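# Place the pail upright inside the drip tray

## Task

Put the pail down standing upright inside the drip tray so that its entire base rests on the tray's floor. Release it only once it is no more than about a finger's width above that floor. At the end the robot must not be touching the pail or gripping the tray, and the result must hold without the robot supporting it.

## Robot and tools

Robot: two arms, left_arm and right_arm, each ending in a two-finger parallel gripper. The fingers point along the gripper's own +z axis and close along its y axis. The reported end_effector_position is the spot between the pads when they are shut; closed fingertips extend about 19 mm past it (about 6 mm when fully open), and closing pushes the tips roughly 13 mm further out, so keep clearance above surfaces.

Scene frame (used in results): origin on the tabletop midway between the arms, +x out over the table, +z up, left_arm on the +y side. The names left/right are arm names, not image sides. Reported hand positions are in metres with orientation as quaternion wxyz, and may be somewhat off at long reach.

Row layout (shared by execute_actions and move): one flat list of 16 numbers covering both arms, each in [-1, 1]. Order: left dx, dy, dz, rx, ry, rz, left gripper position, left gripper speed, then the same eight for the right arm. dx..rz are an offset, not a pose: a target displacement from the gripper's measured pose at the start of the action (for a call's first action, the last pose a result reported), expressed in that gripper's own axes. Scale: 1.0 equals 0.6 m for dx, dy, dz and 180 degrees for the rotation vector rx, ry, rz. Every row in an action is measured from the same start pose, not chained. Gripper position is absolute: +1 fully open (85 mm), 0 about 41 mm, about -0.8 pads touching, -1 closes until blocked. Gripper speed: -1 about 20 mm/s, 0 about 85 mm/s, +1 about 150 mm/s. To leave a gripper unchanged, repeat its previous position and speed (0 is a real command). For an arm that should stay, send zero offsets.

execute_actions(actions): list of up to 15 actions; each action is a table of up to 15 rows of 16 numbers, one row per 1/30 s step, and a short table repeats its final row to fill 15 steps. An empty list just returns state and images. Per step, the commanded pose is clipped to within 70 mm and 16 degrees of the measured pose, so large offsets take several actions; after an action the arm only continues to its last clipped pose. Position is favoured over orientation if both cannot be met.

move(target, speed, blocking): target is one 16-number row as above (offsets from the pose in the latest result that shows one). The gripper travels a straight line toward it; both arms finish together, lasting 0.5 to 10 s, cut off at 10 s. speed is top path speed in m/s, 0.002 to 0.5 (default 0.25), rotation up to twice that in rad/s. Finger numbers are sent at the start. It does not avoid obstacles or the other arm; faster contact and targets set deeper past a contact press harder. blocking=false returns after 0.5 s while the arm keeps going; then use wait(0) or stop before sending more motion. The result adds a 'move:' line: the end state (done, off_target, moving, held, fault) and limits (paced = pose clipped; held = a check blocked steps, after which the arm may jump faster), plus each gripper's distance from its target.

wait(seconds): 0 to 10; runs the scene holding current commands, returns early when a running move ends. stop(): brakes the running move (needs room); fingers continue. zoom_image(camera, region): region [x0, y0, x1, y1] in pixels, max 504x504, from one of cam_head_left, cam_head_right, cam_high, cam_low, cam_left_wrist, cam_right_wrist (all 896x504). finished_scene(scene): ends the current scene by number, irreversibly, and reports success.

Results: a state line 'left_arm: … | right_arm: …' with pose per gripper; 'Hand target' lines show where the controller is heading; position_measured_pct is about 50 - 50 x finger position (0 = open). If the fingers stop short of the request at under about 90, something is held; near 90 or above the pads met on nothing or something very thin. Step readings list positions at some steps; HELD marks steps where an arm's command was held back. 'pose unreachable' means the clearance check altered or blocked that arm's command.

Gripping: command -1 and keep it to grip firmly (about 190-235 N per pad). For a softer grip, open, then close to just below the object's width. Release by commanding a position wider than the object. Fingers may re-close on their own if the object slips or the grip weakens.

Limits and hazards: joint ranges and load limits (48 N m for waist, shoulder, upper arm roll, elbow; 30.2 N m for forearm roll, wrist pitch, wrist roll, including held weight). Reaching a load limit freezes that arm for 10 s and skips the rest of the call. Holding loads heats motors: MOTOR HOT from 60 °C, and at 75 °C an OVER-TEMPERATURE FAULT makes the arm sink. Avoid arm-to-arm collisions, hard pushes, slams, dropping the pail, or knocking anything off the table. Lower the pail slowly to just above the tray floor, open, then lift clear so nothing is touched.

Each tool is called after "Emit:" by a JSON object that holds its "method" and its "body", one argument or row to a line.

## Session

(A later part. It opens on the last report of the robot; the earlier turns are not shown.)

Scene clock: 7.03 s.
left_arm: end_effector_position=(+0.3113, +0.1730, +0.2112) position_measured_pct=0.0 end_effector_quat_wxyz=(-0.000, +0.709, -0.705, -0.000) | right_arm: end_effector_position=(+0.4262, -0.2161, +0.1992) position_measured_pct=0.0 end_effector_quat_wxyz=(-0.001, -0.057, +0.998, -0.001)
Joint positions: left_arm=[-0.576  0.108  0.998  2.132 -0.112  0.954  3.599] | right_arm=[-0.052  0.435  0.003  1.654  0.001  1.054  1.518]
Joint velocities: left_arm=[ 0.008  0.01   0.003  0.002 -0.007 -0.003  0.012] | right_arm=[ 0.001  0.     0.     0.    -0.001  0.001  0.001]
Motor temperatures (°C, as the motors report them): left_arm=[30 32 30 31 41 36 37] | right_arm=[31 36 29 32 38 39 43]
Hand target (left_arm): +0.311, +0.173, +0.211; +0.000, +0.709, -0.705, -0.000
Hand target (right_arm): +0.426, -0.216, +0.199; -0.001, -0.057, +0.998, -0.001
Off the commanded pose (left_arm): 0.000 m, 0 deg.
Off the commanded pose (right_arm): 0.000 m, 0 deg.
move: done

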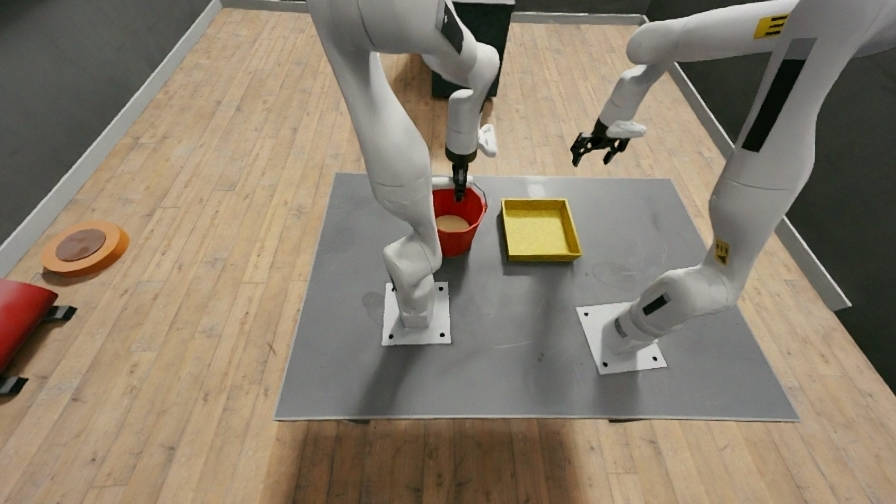

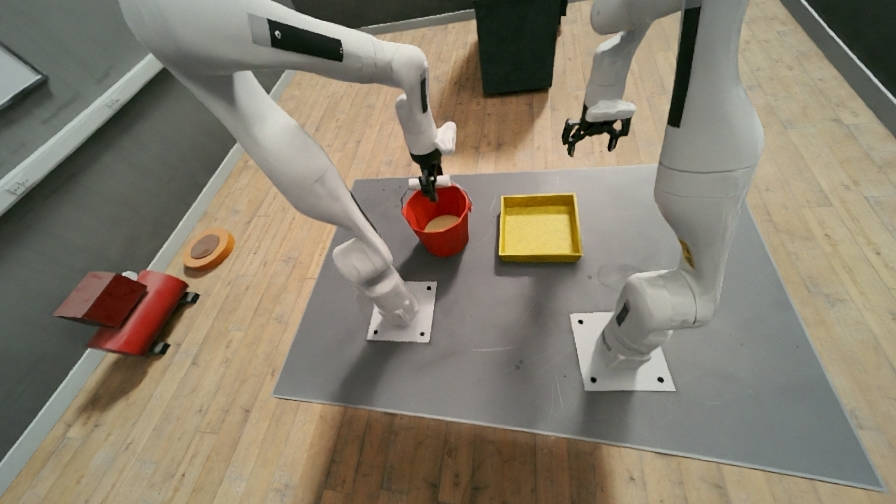

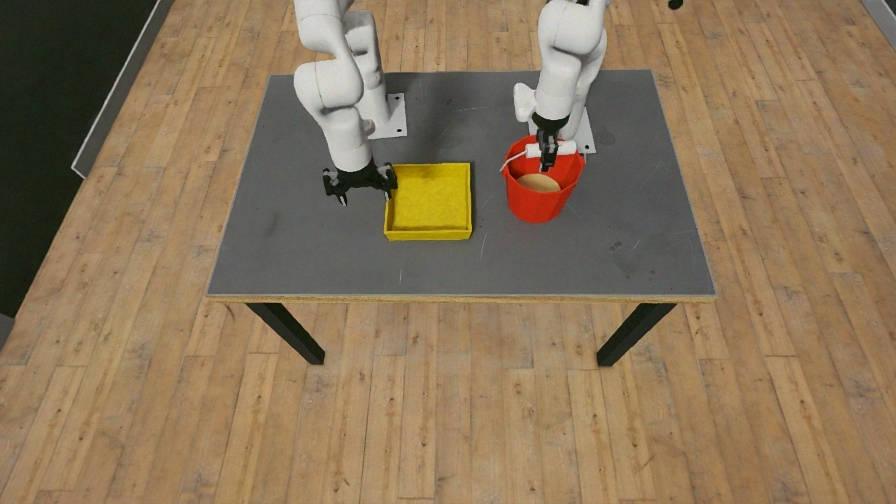

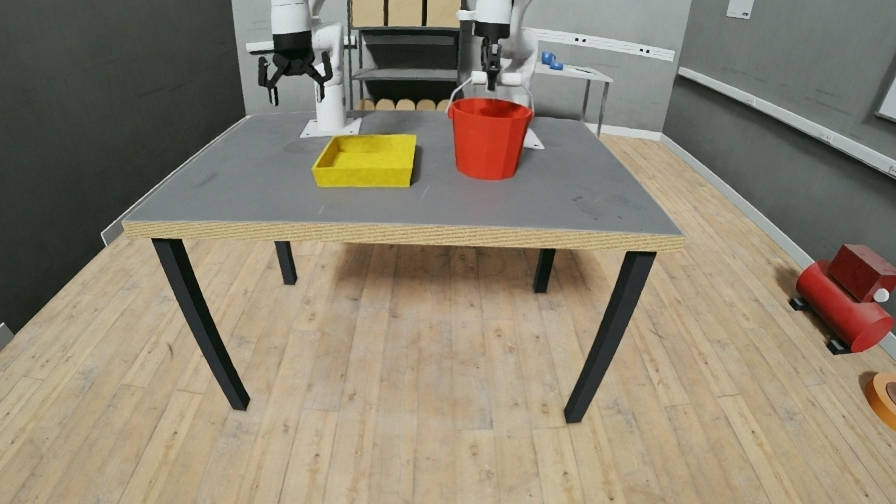

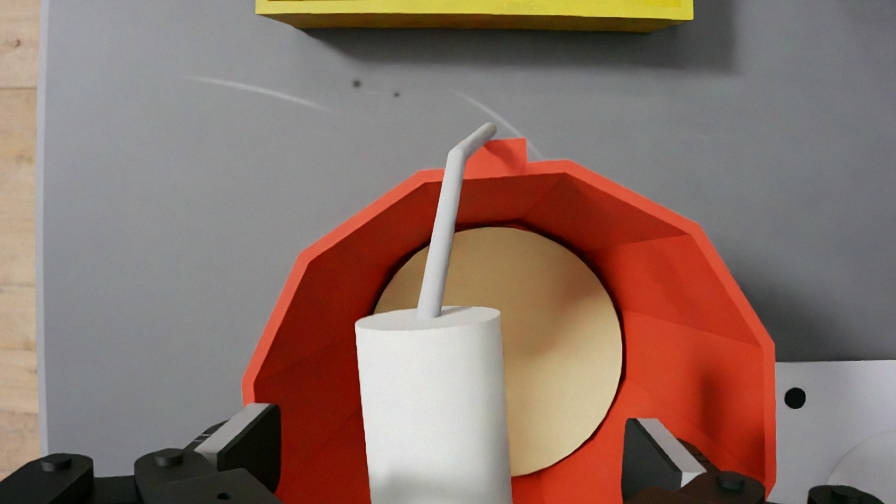

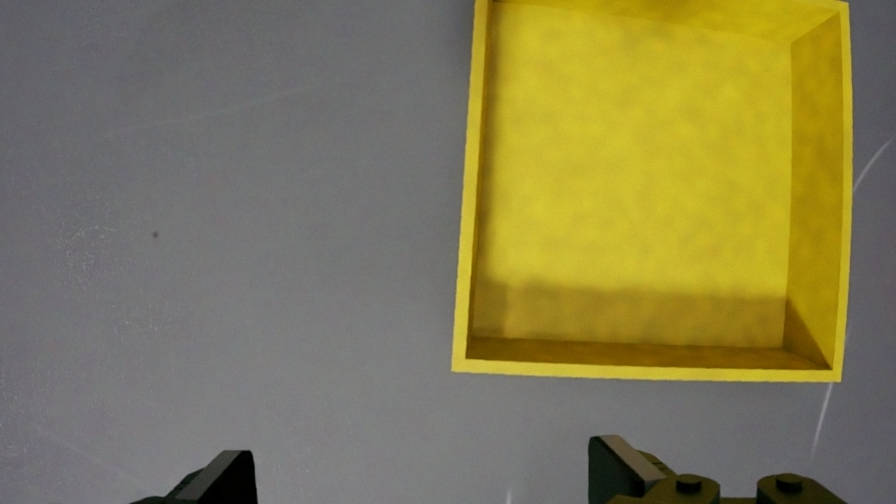

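Emit:
{"method": "move", "body": {
  "target": [-0.008,-0.01,0.022,0,0,0,1,0,0,0,0,0,0,0,1,0],
  "speed": 0.04
}}

Emit:
{"method": "move", "body": {
  "target": [0,0,0,0,0,0,-1,0,0,0,0,0,0,0,1,0]
}}

Emit:
{"method": "move", "body": {
  "target": [0,0,-0.16,0,0,0,-1,0,0,0,0,0,0,0,1,0],
  "speed": 0.08
}}

Scene clock: 7.97 s.
left_arm: end_effector_position=(+0.3173, +0.1780, +0.1982) position_measured_pct=0.0 end_effector_quat_wxyz=(-0.001, +0.709, -0.705, -0.000) | right_arm: end_effector_position=(+0.4262, -0.2161, +0.1992) position_measured_pct=0.0 end_effector_quat_wxyz=(-0.001, -0.057, +0.998, -0.001)
Joint positions: left_arm=[-0.553  0.158  0.981  2.148 -0.167  0.911  3.641] | right_arm=[-0.052  0.435  0.003  1.654  0.001  1.054  1.518]
Joint velocities: left_arm=[ 0.003  0.007  0.001  0.001 -0.005 -0.003  0.004] | right_arm=[-0.001 -0.    -0.    -0.    -0.    -0.001 -0.001]
Motor temperatures (°C, as the motors report them): left_arm=[30 32 30 31 41 36 37] | right_arm=[31 37 29 32 38 39 43]
Hand target (left_arm): +0.317, +0.178, +0.198; -0.000, +0.709, -0.705, -0.000
Hand target (right_arm): +0.426, -0.216, +0.199; -0.001, -0.057, +0.998, -0.001
Off the commanded pose (left_arm): 0.000 m, 0 deg.
Off the commanded pose (right_arm): 0.000 m, 0 deg.
move: done

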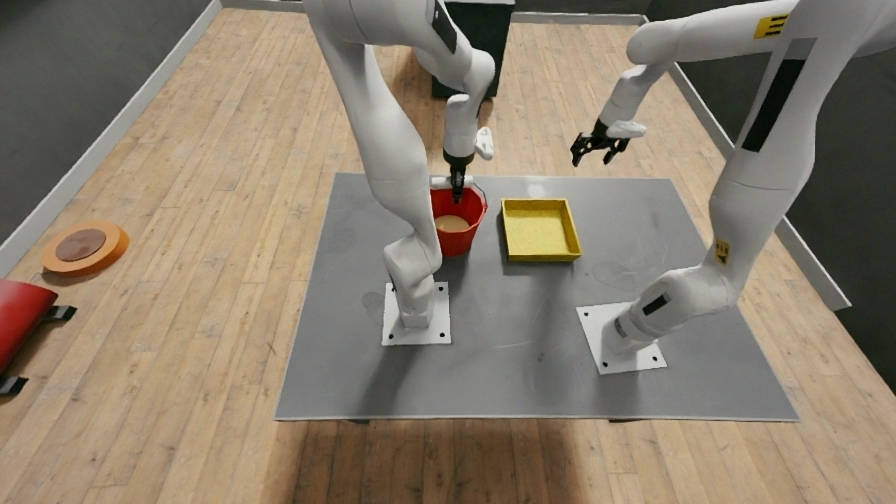

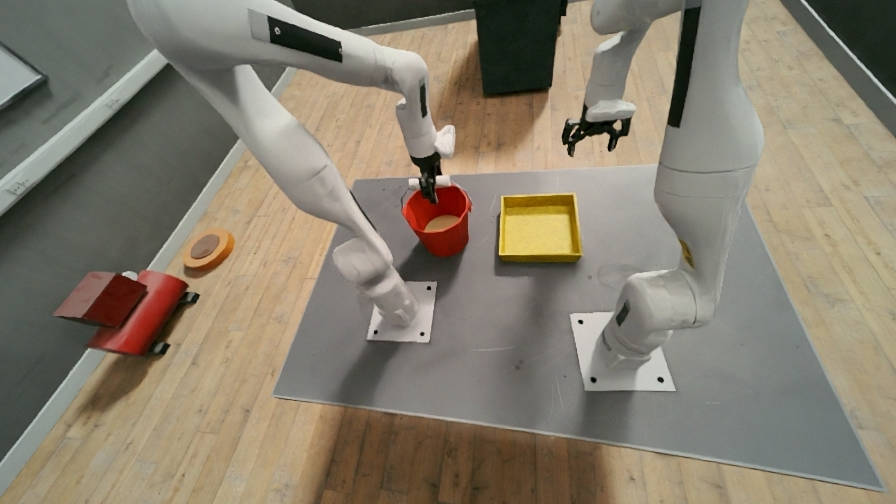

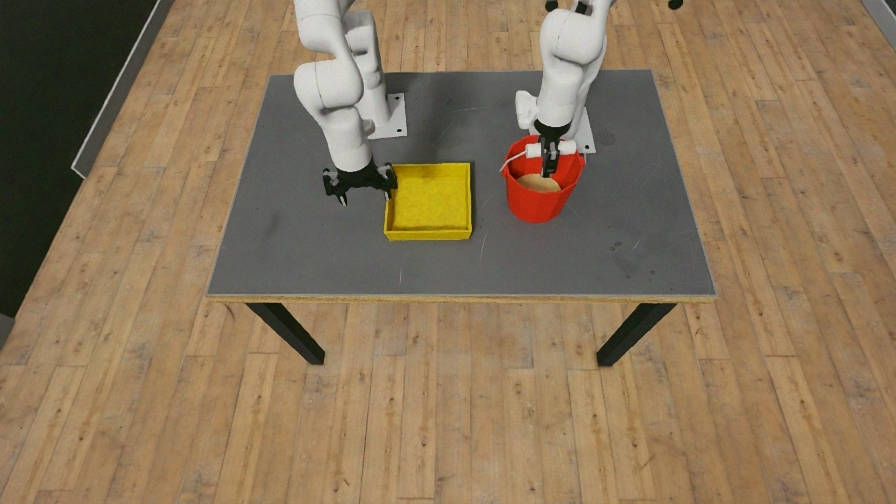

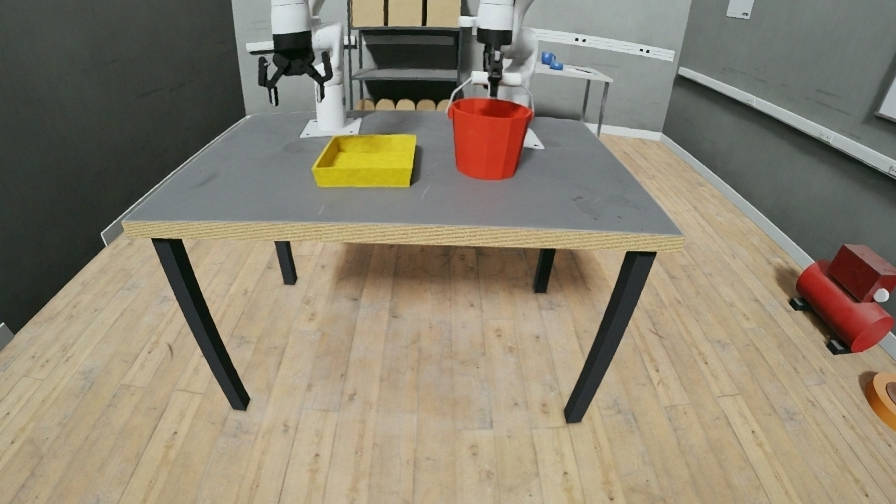

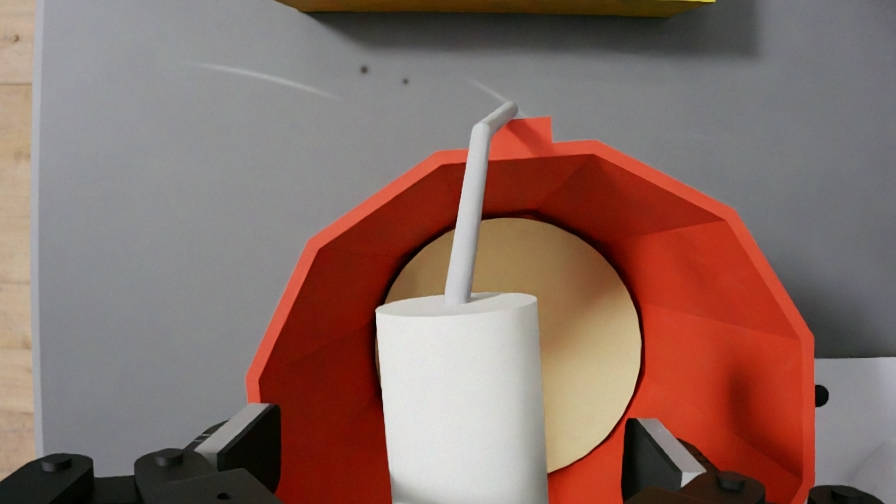

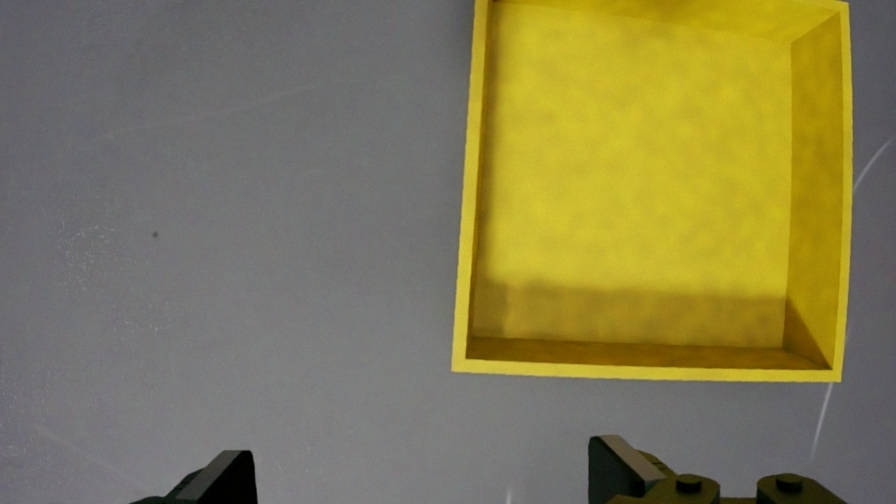

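Scene clock: 8.97 s.
left_arm: end_effector_position=(+0.3173, +0.1784, +0.1982) position_measured_pct=63.1 end_effector_quat_wxyz=(-0.001, +0.709, -0.705, -0.000) | right_arm: end_effector_position=(+0.4262, -0.2161, +0.1992) position_measured_pct=0.0 end_effector_quat_wxyz=(-0.001, -0.057, +0.998, -0.001)
Joint positions: left_arm=[-0.553  0.158  0.981  2.148 -0.168  0.912  3.641] | right_arm=[-0.052  0.436  0.003  1.654  0.001  1.054  1.518]
Joint velocities: left_arm=[-0.001  0.    -0.    -0.     0.    -0.    -0.001] | right_arm=[ 0.     0.001 -0.    -0.    -0.    -0.001  0.001]
Motor temperatures (°C, as the motors report them): left_arm=[30 32 30 31 41 36 37] | right_arm=[31 37 29 32 38 39 43]
Hand target (left_arm): +0.317, +0.178, +0.198; -0.001, +0.709, -0.705, -0.000
Hand target (right_arm): +0.426, -0.216, +0.199; -0.001, -0.057, +0.998, -0.001
Off the commanded pose (left_arm): 0.000 m, 0 deg.
Off the commanded pose (right_arm): 0.000 m, 0 deg.
move: done

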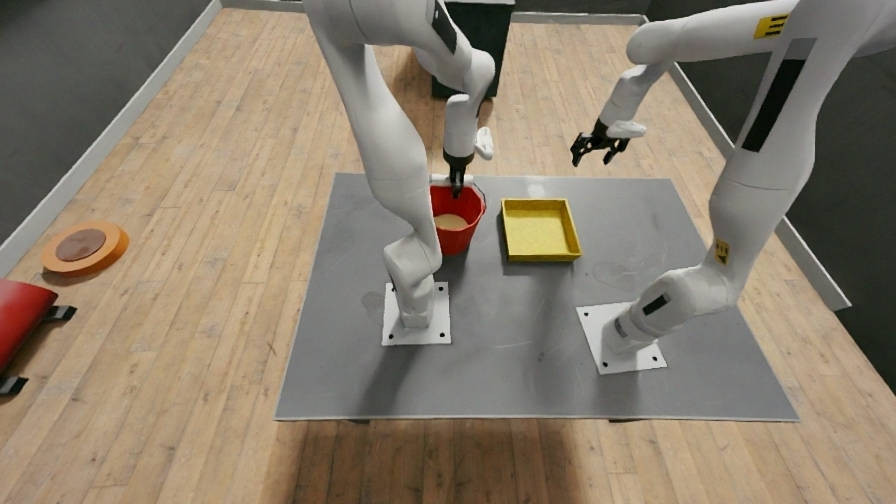

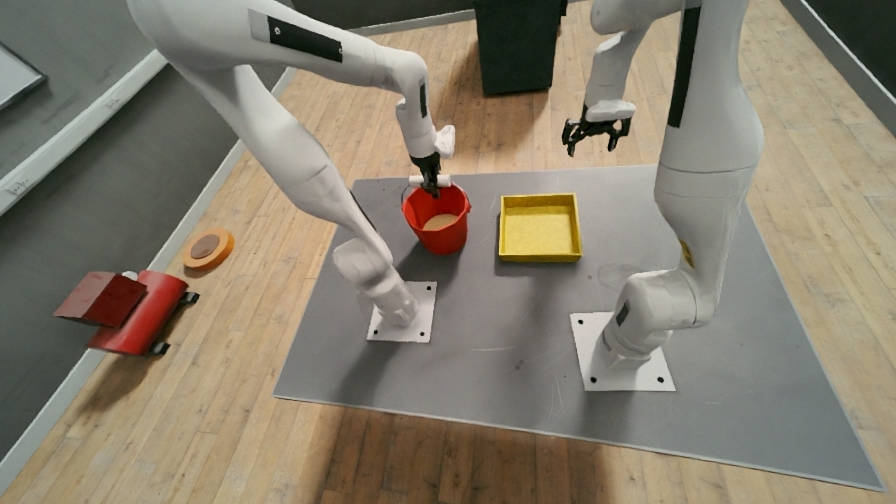

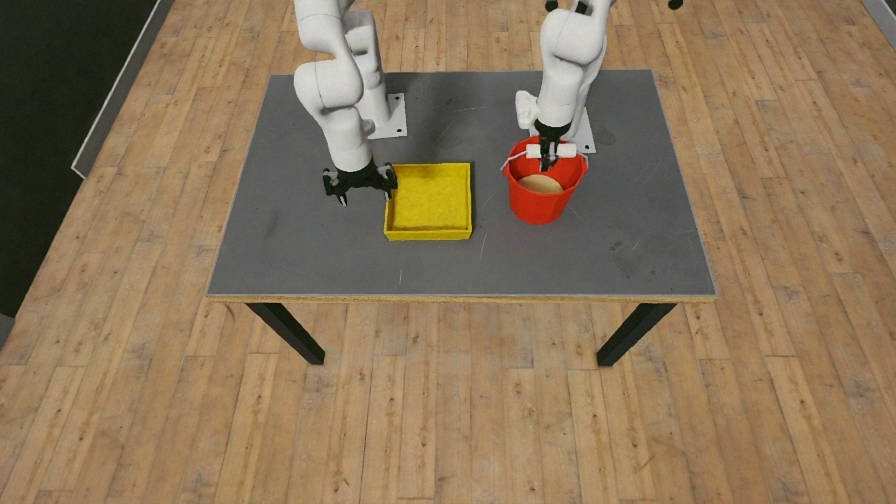

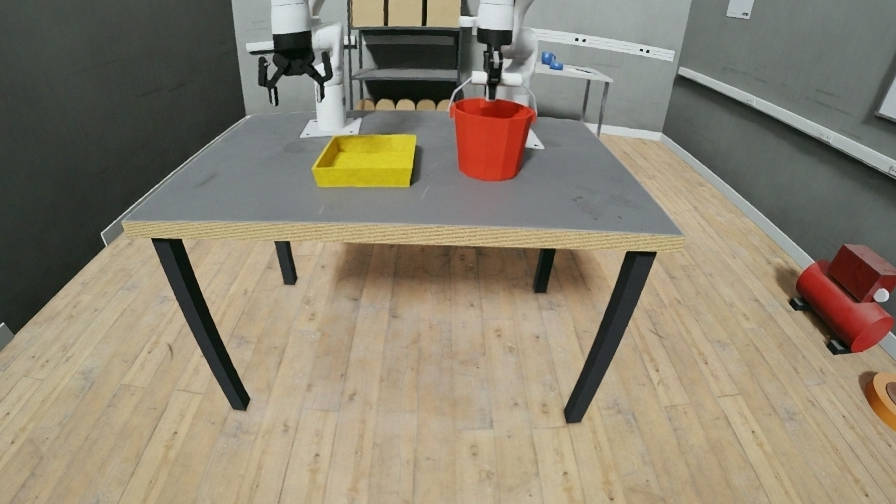

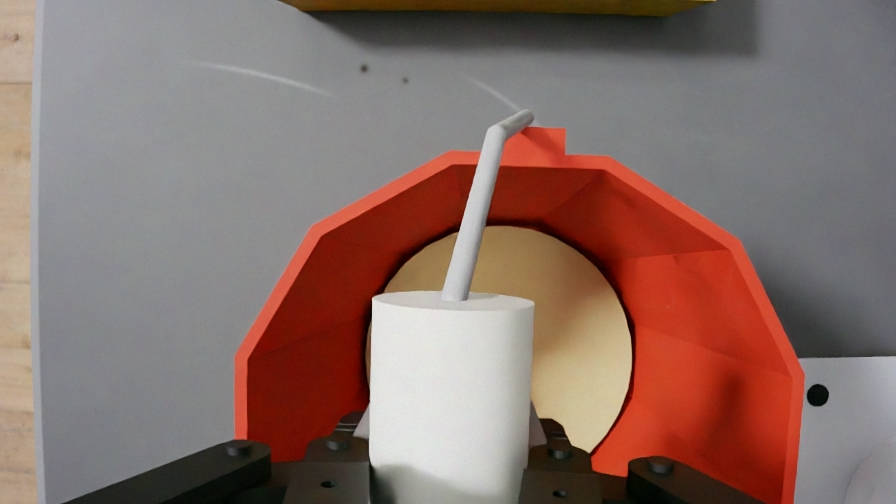

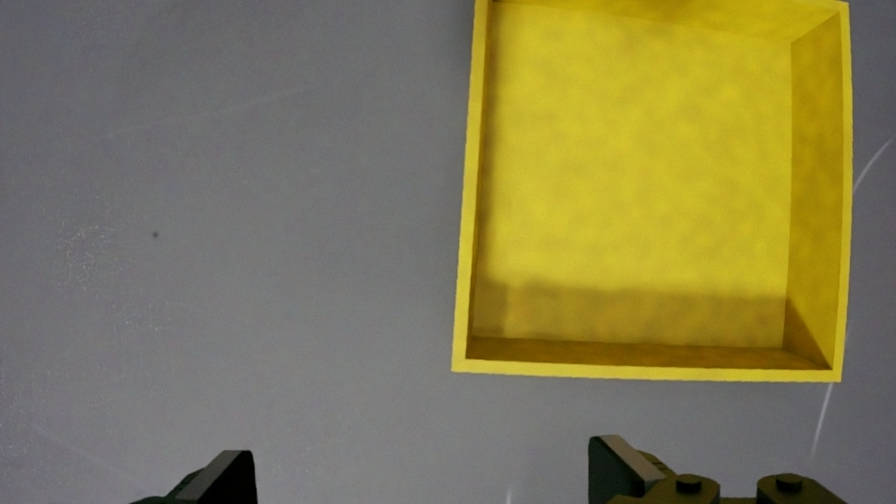

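Scene clock: 10.53 s.
left_arm: end_effector_position=(+0.3165, +0.1781, +0.2929) position_measured_pct=63.1 end_effector_quat_wxyz=(+0.001, +0.709, -0.705, -0.001) | right_arm: end_effector_position=(+0.4262, -0.2161, +0.1992) position_measured_pct=0.0 end_effector_quat_wxyz=(-0.001, -0.057, +0.998, -0.001)
Joint positions: left_arm=[-0.677 -0.062  0.943  1.931  0.053  1.25   3.363] | right_arm=[-0.052  0.436  0.003  1.654  0.001  1.054  1.518]
Joint velocities: left_arm=[-0.001 -0.006 -0.002 -0.003  0.002  0.004 -0.004] | right_arm=[-0.002  0.     0.     0.    -0.001 -0.     0.   ]
Motor temperatures (°C, as the motors report them): left_arm=[30 32 30 31 41 36 37] | right_arm=[31 37 29 32 38 39 43]
Hand target (left_arm): +0.318, +0.178, +0.294; -0.001, +0.709, -0.705, +0.000
Hand target (right_arm): +0.426, -0.216, +0.199; -0.001, -0.057, +0.998, -0.001
Off the commanded pose (left_arm): 0.001 m, 0 deg.
Off the commanded pose (right_arm): 0.000 m, 0 deg.
move: done

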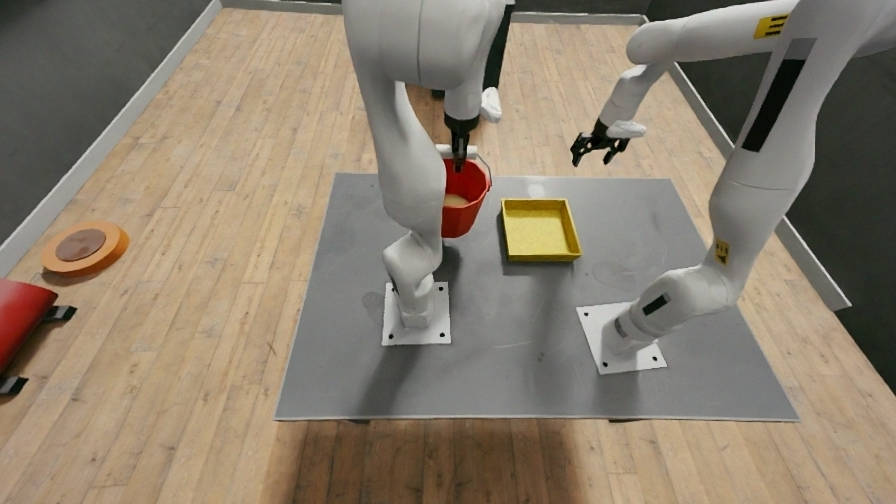

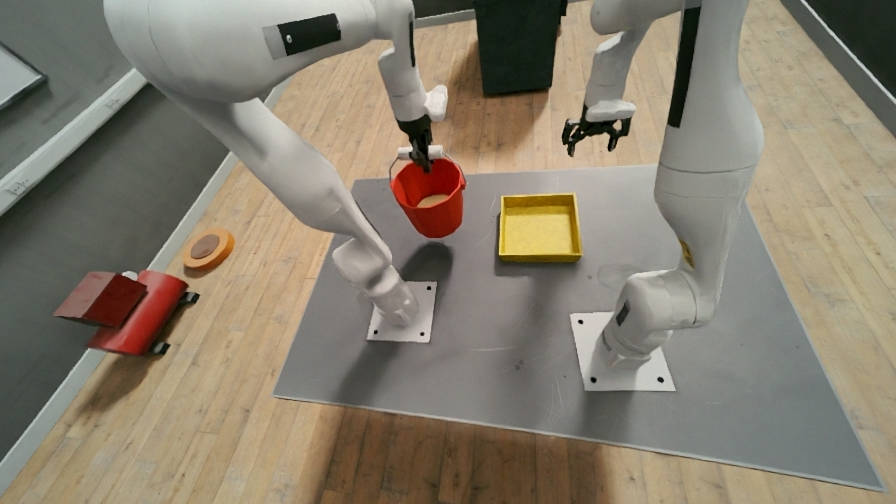

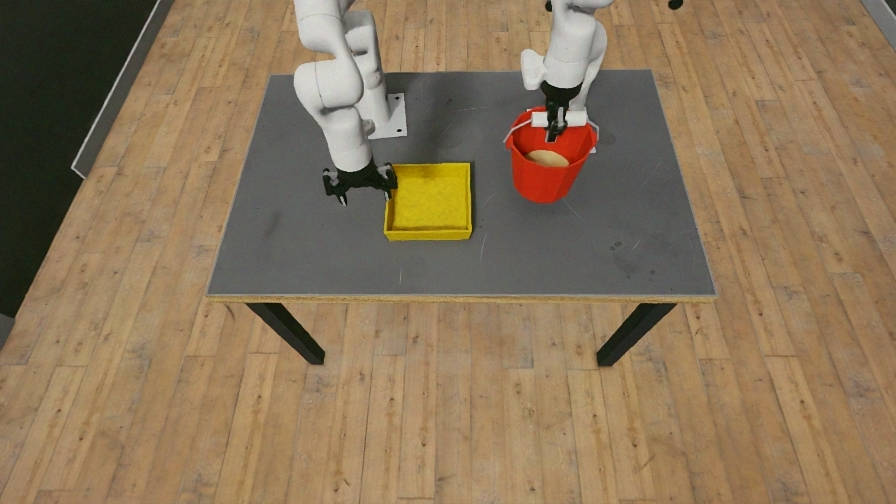

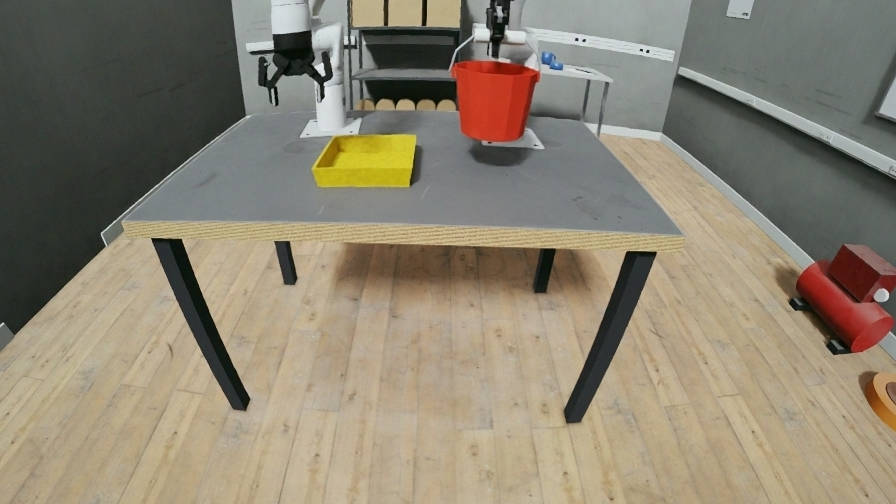

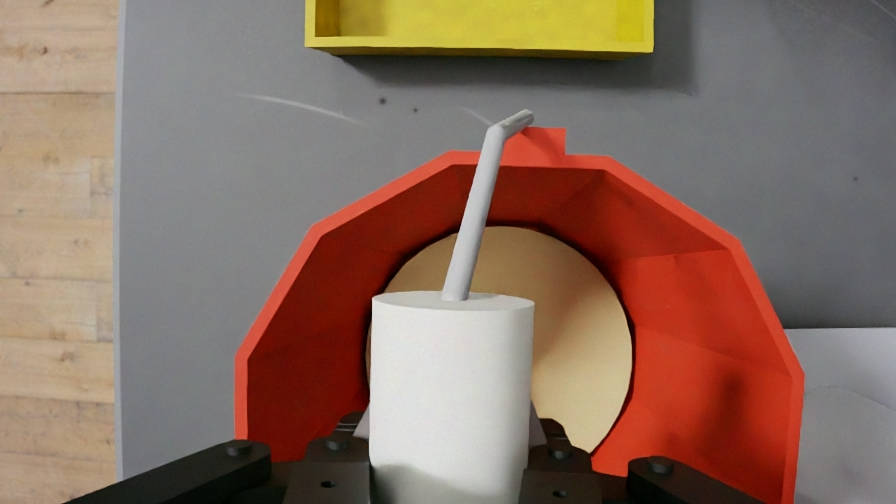

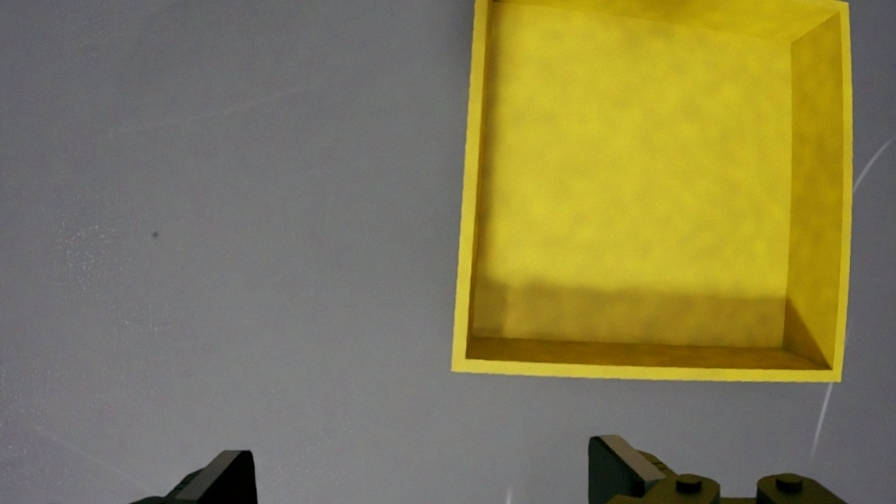

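Emit:
{"method": "move", "body": {
  "target": [0.5,-0.02,0,0,0,0,-1,0,0,-0.4,-0.1,0,0,0,1,0],
  "speed": 0.12
}}

Emit:
{"method": "move", "body": {
  "target": [0,0,0.08,0,0,0,-1,0,0,0,0,0,0,0,1,0],
  "speed": 0.05
}}

Scene clock: 13.73 s.
left_arm: end_effector_position=(+0.3277, -0.1206, +0.2900) position_measured_pct=63.1 end_effector_quat_wxyz=(+0.002, +0.709, -0.705, -0.005) | right_arm: end_effector_position=(+0.4525, -0.4549, +0.2593) position_measured_pct=0.0 end_effector_quat_wxyz=(-0.001, -0.057, +0.998, -0.001)
Joint positions: left_arm=[ 0.401  0.603  0.968  1.328 -0.481  1.462  4.451] | right_arm=[ 0.396  0.514  0.082  1.319 -0.039  1.311  2.046]
Joint velocities: left_arm=[ 0.008  0.005  0.001 -0.003 -0.002  0.002  0.002] | right_arm=[ 0.001  0.002  0.001 -0.001 -0.     0.002 -0.   ]
Motor temperatures (°C, as the motors report them): left_arm=[30 32 30 31 41 36 37] | right_arm=[31 37 29 32 38 39 43]
Hand target (left_arm): +0.328, -0.122, +0.293; +0.002, +0.709, -0.705, -0.002
Hand target (right_arm): +0.452, -0.455, +0.259; -0.001, -0.057, +0.998, -0.001
Off the commanded pose (left_arm): 0.004 m, 0 deg.
Off the commanded pose (right_arm): 0.001 m, 0 deg.
move: off_target (left_arm)

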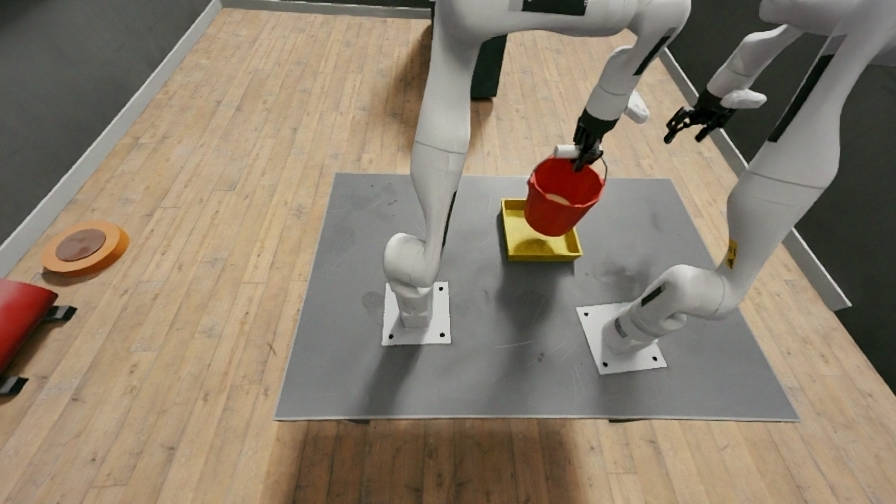

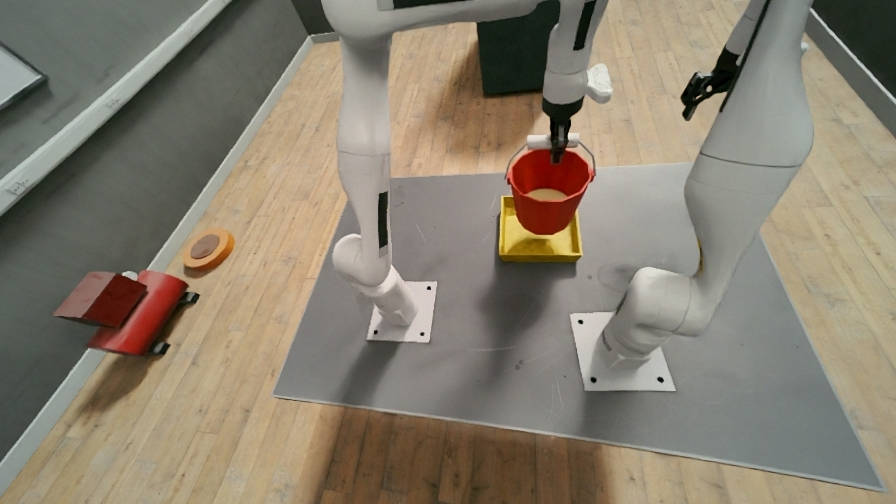

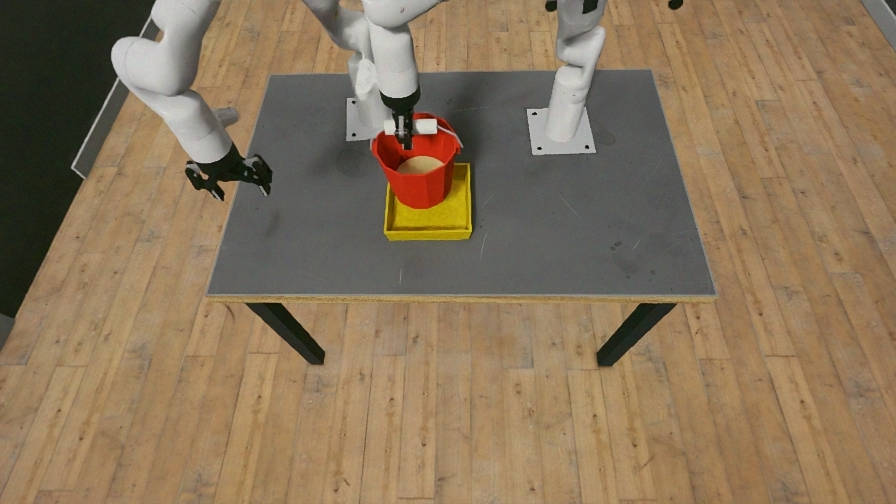

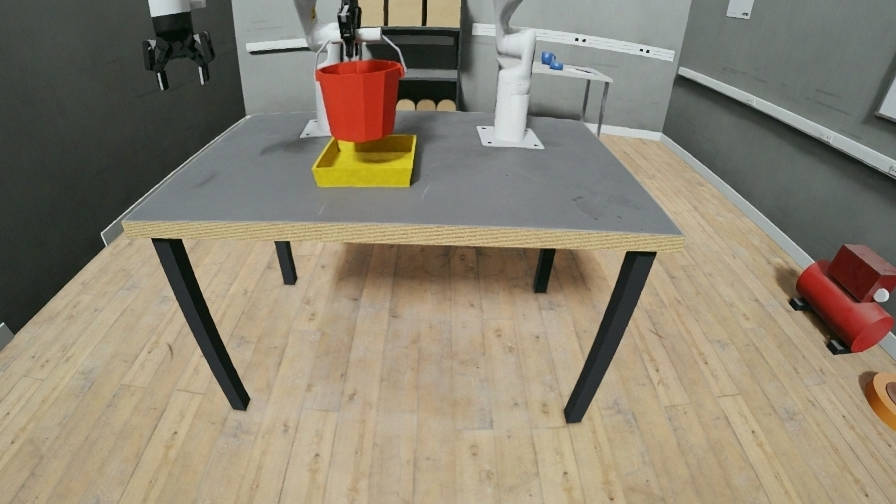

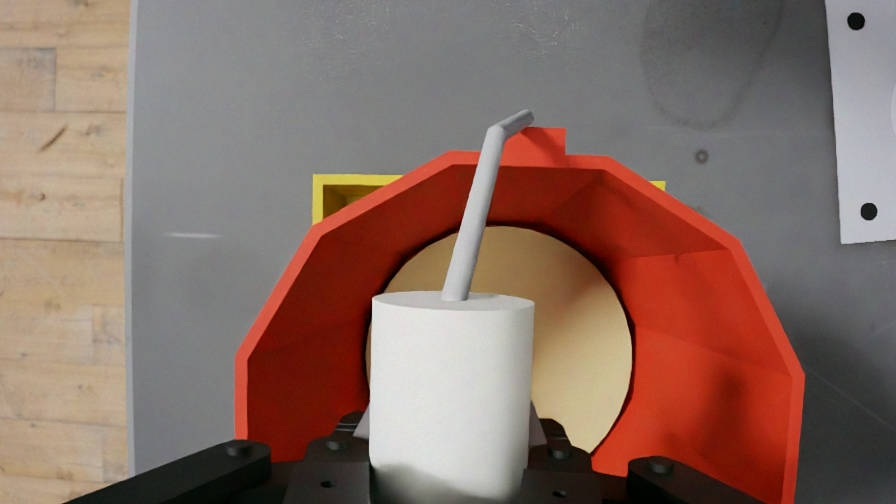

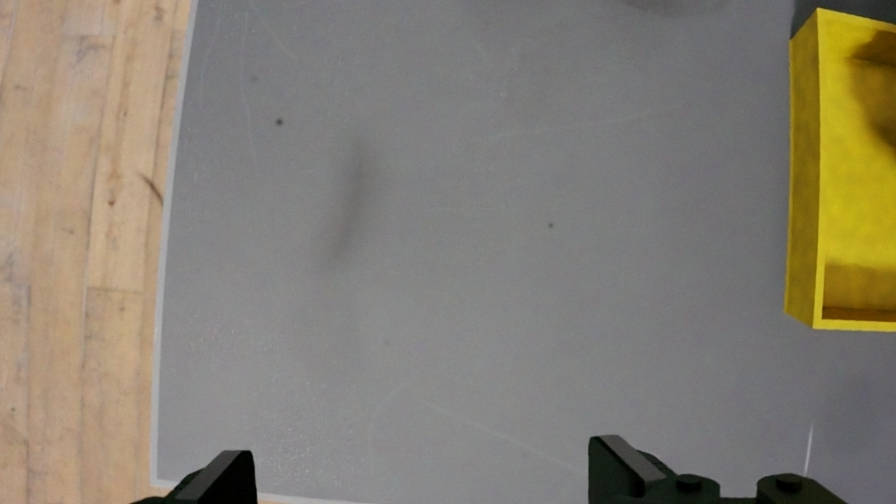

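Scene clock: 15.03 s.
left_arm: end_effector_position=(+0.3271, -0.1192, +0.2393) position_measured_pct=63.1 end_effector_quat_wxyz=(+0.002, +0.709, -0.705, -0.008) | right_arm: end_effector_position=(+0.4525, -0.4549, +0.2593) position_measured_pct=0.0 end_effector_quat_wxyz=(-0.001, -0.057, +0.998, -0.001)
Joint positions: left_arm=[ 0.397  0.644  0.946  1.44  -0.514  1.334  4.487] | right_arm=[ 0.396  0.514  0.082  1.319 -0.039  1.311  2.046]
Joint velocities: left_arm=[ 0.     0.001  0.     0.003 -0.002 -0.003  0.   ] | right_arm=[ 0.001  0.    -0.     0.    -0.    -0.001 -0.001]
Motor temperatures (°C, as the motors report them): left_arm=[30 32 30 31 41 36 37] | right_arm=[31 37 29 32 38 39 43]
Hand target (left_arm): +0.327, -0.120, +0.242; +0.002, +0.709, -0.705, -0.005
Hand target (right_arm): +0.452, -0.455, +0.259; -0.001, -0.057, +0.998, -0.001
Off the commanded pose (left_arm): 0.003 m, 0 deg.
Off the commanded pose (right_arm): 0.000 m, 0 deg.
move: done

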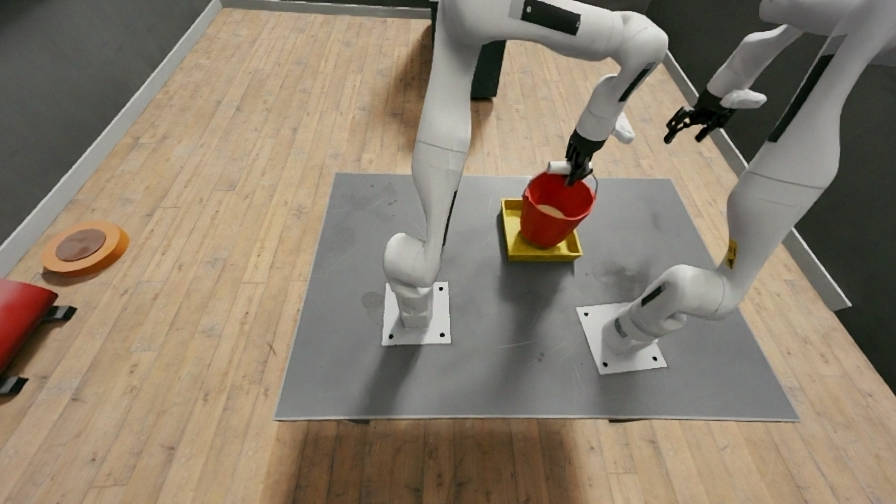

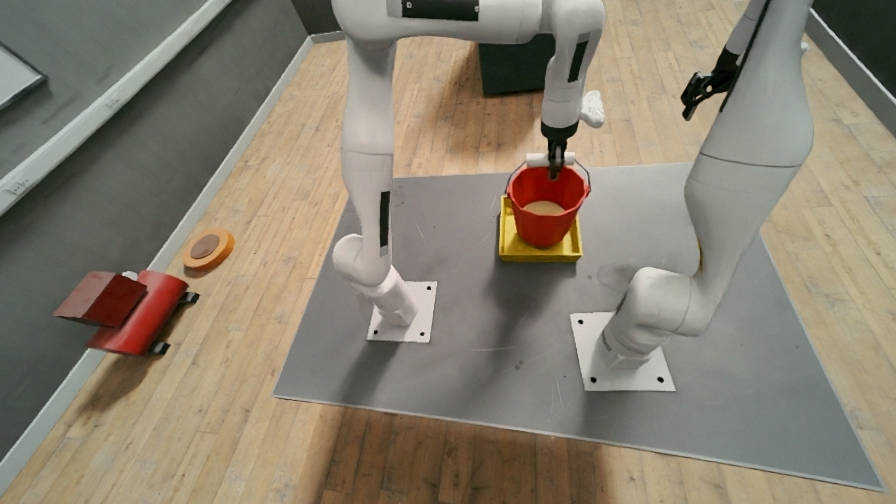

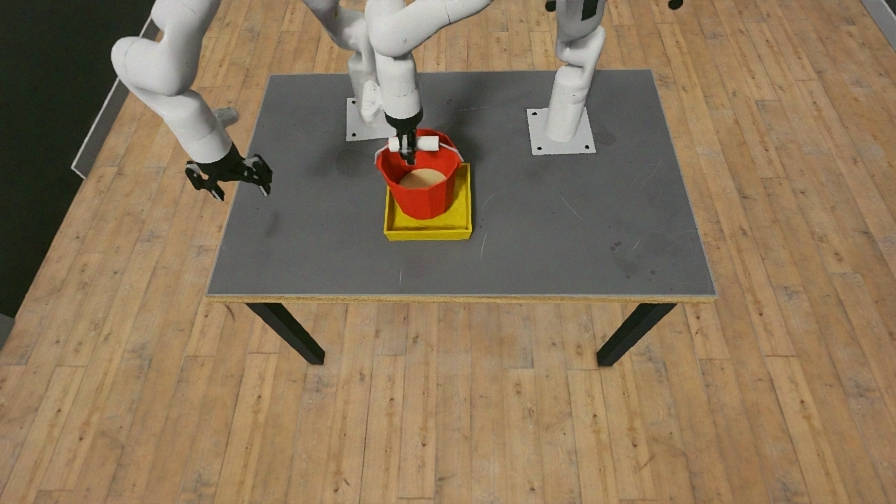

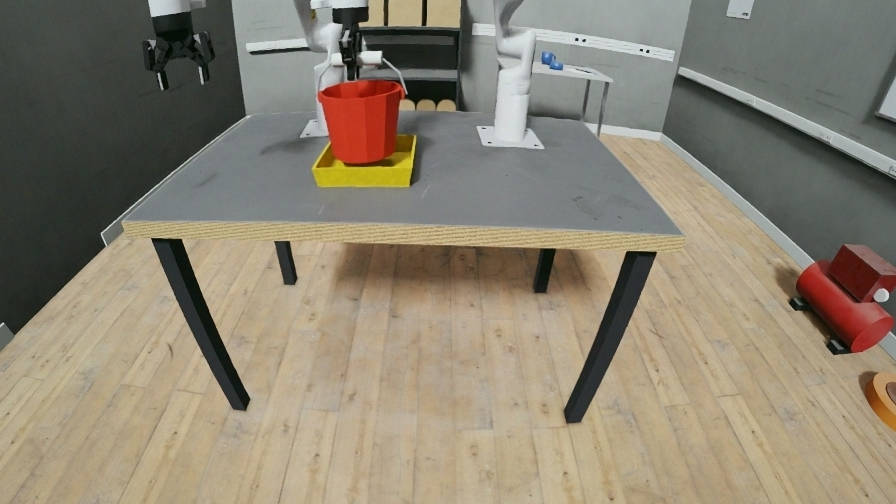

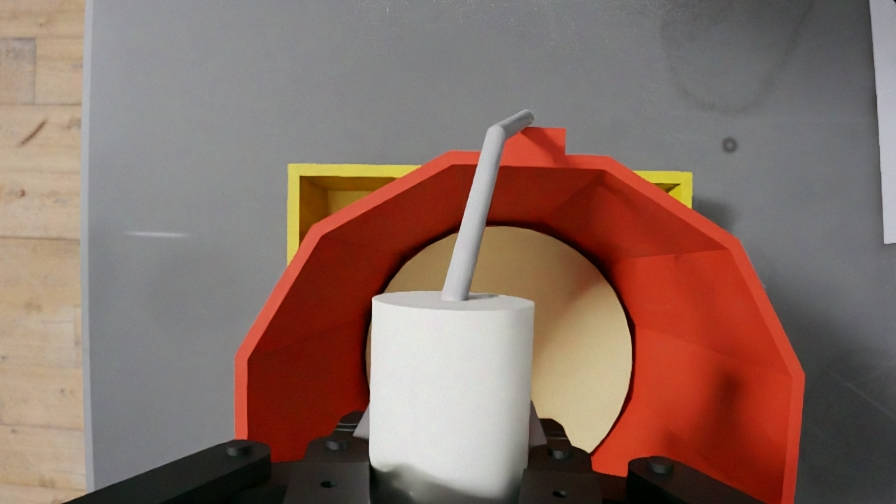

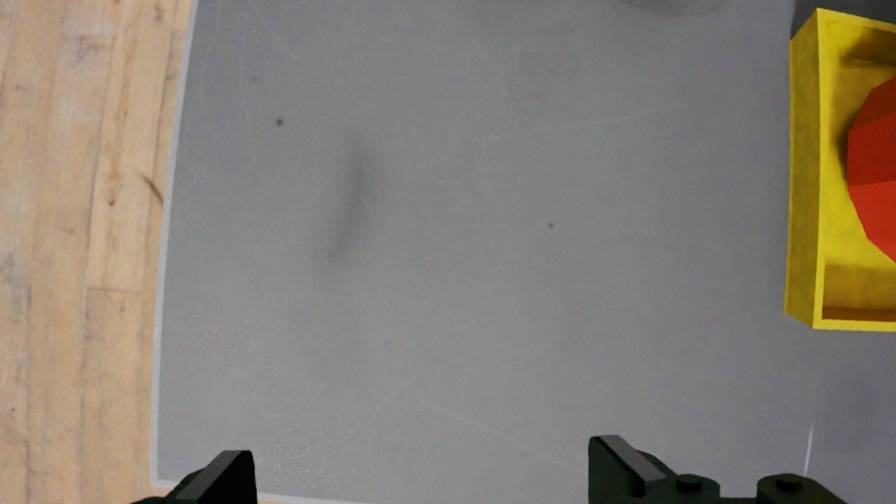

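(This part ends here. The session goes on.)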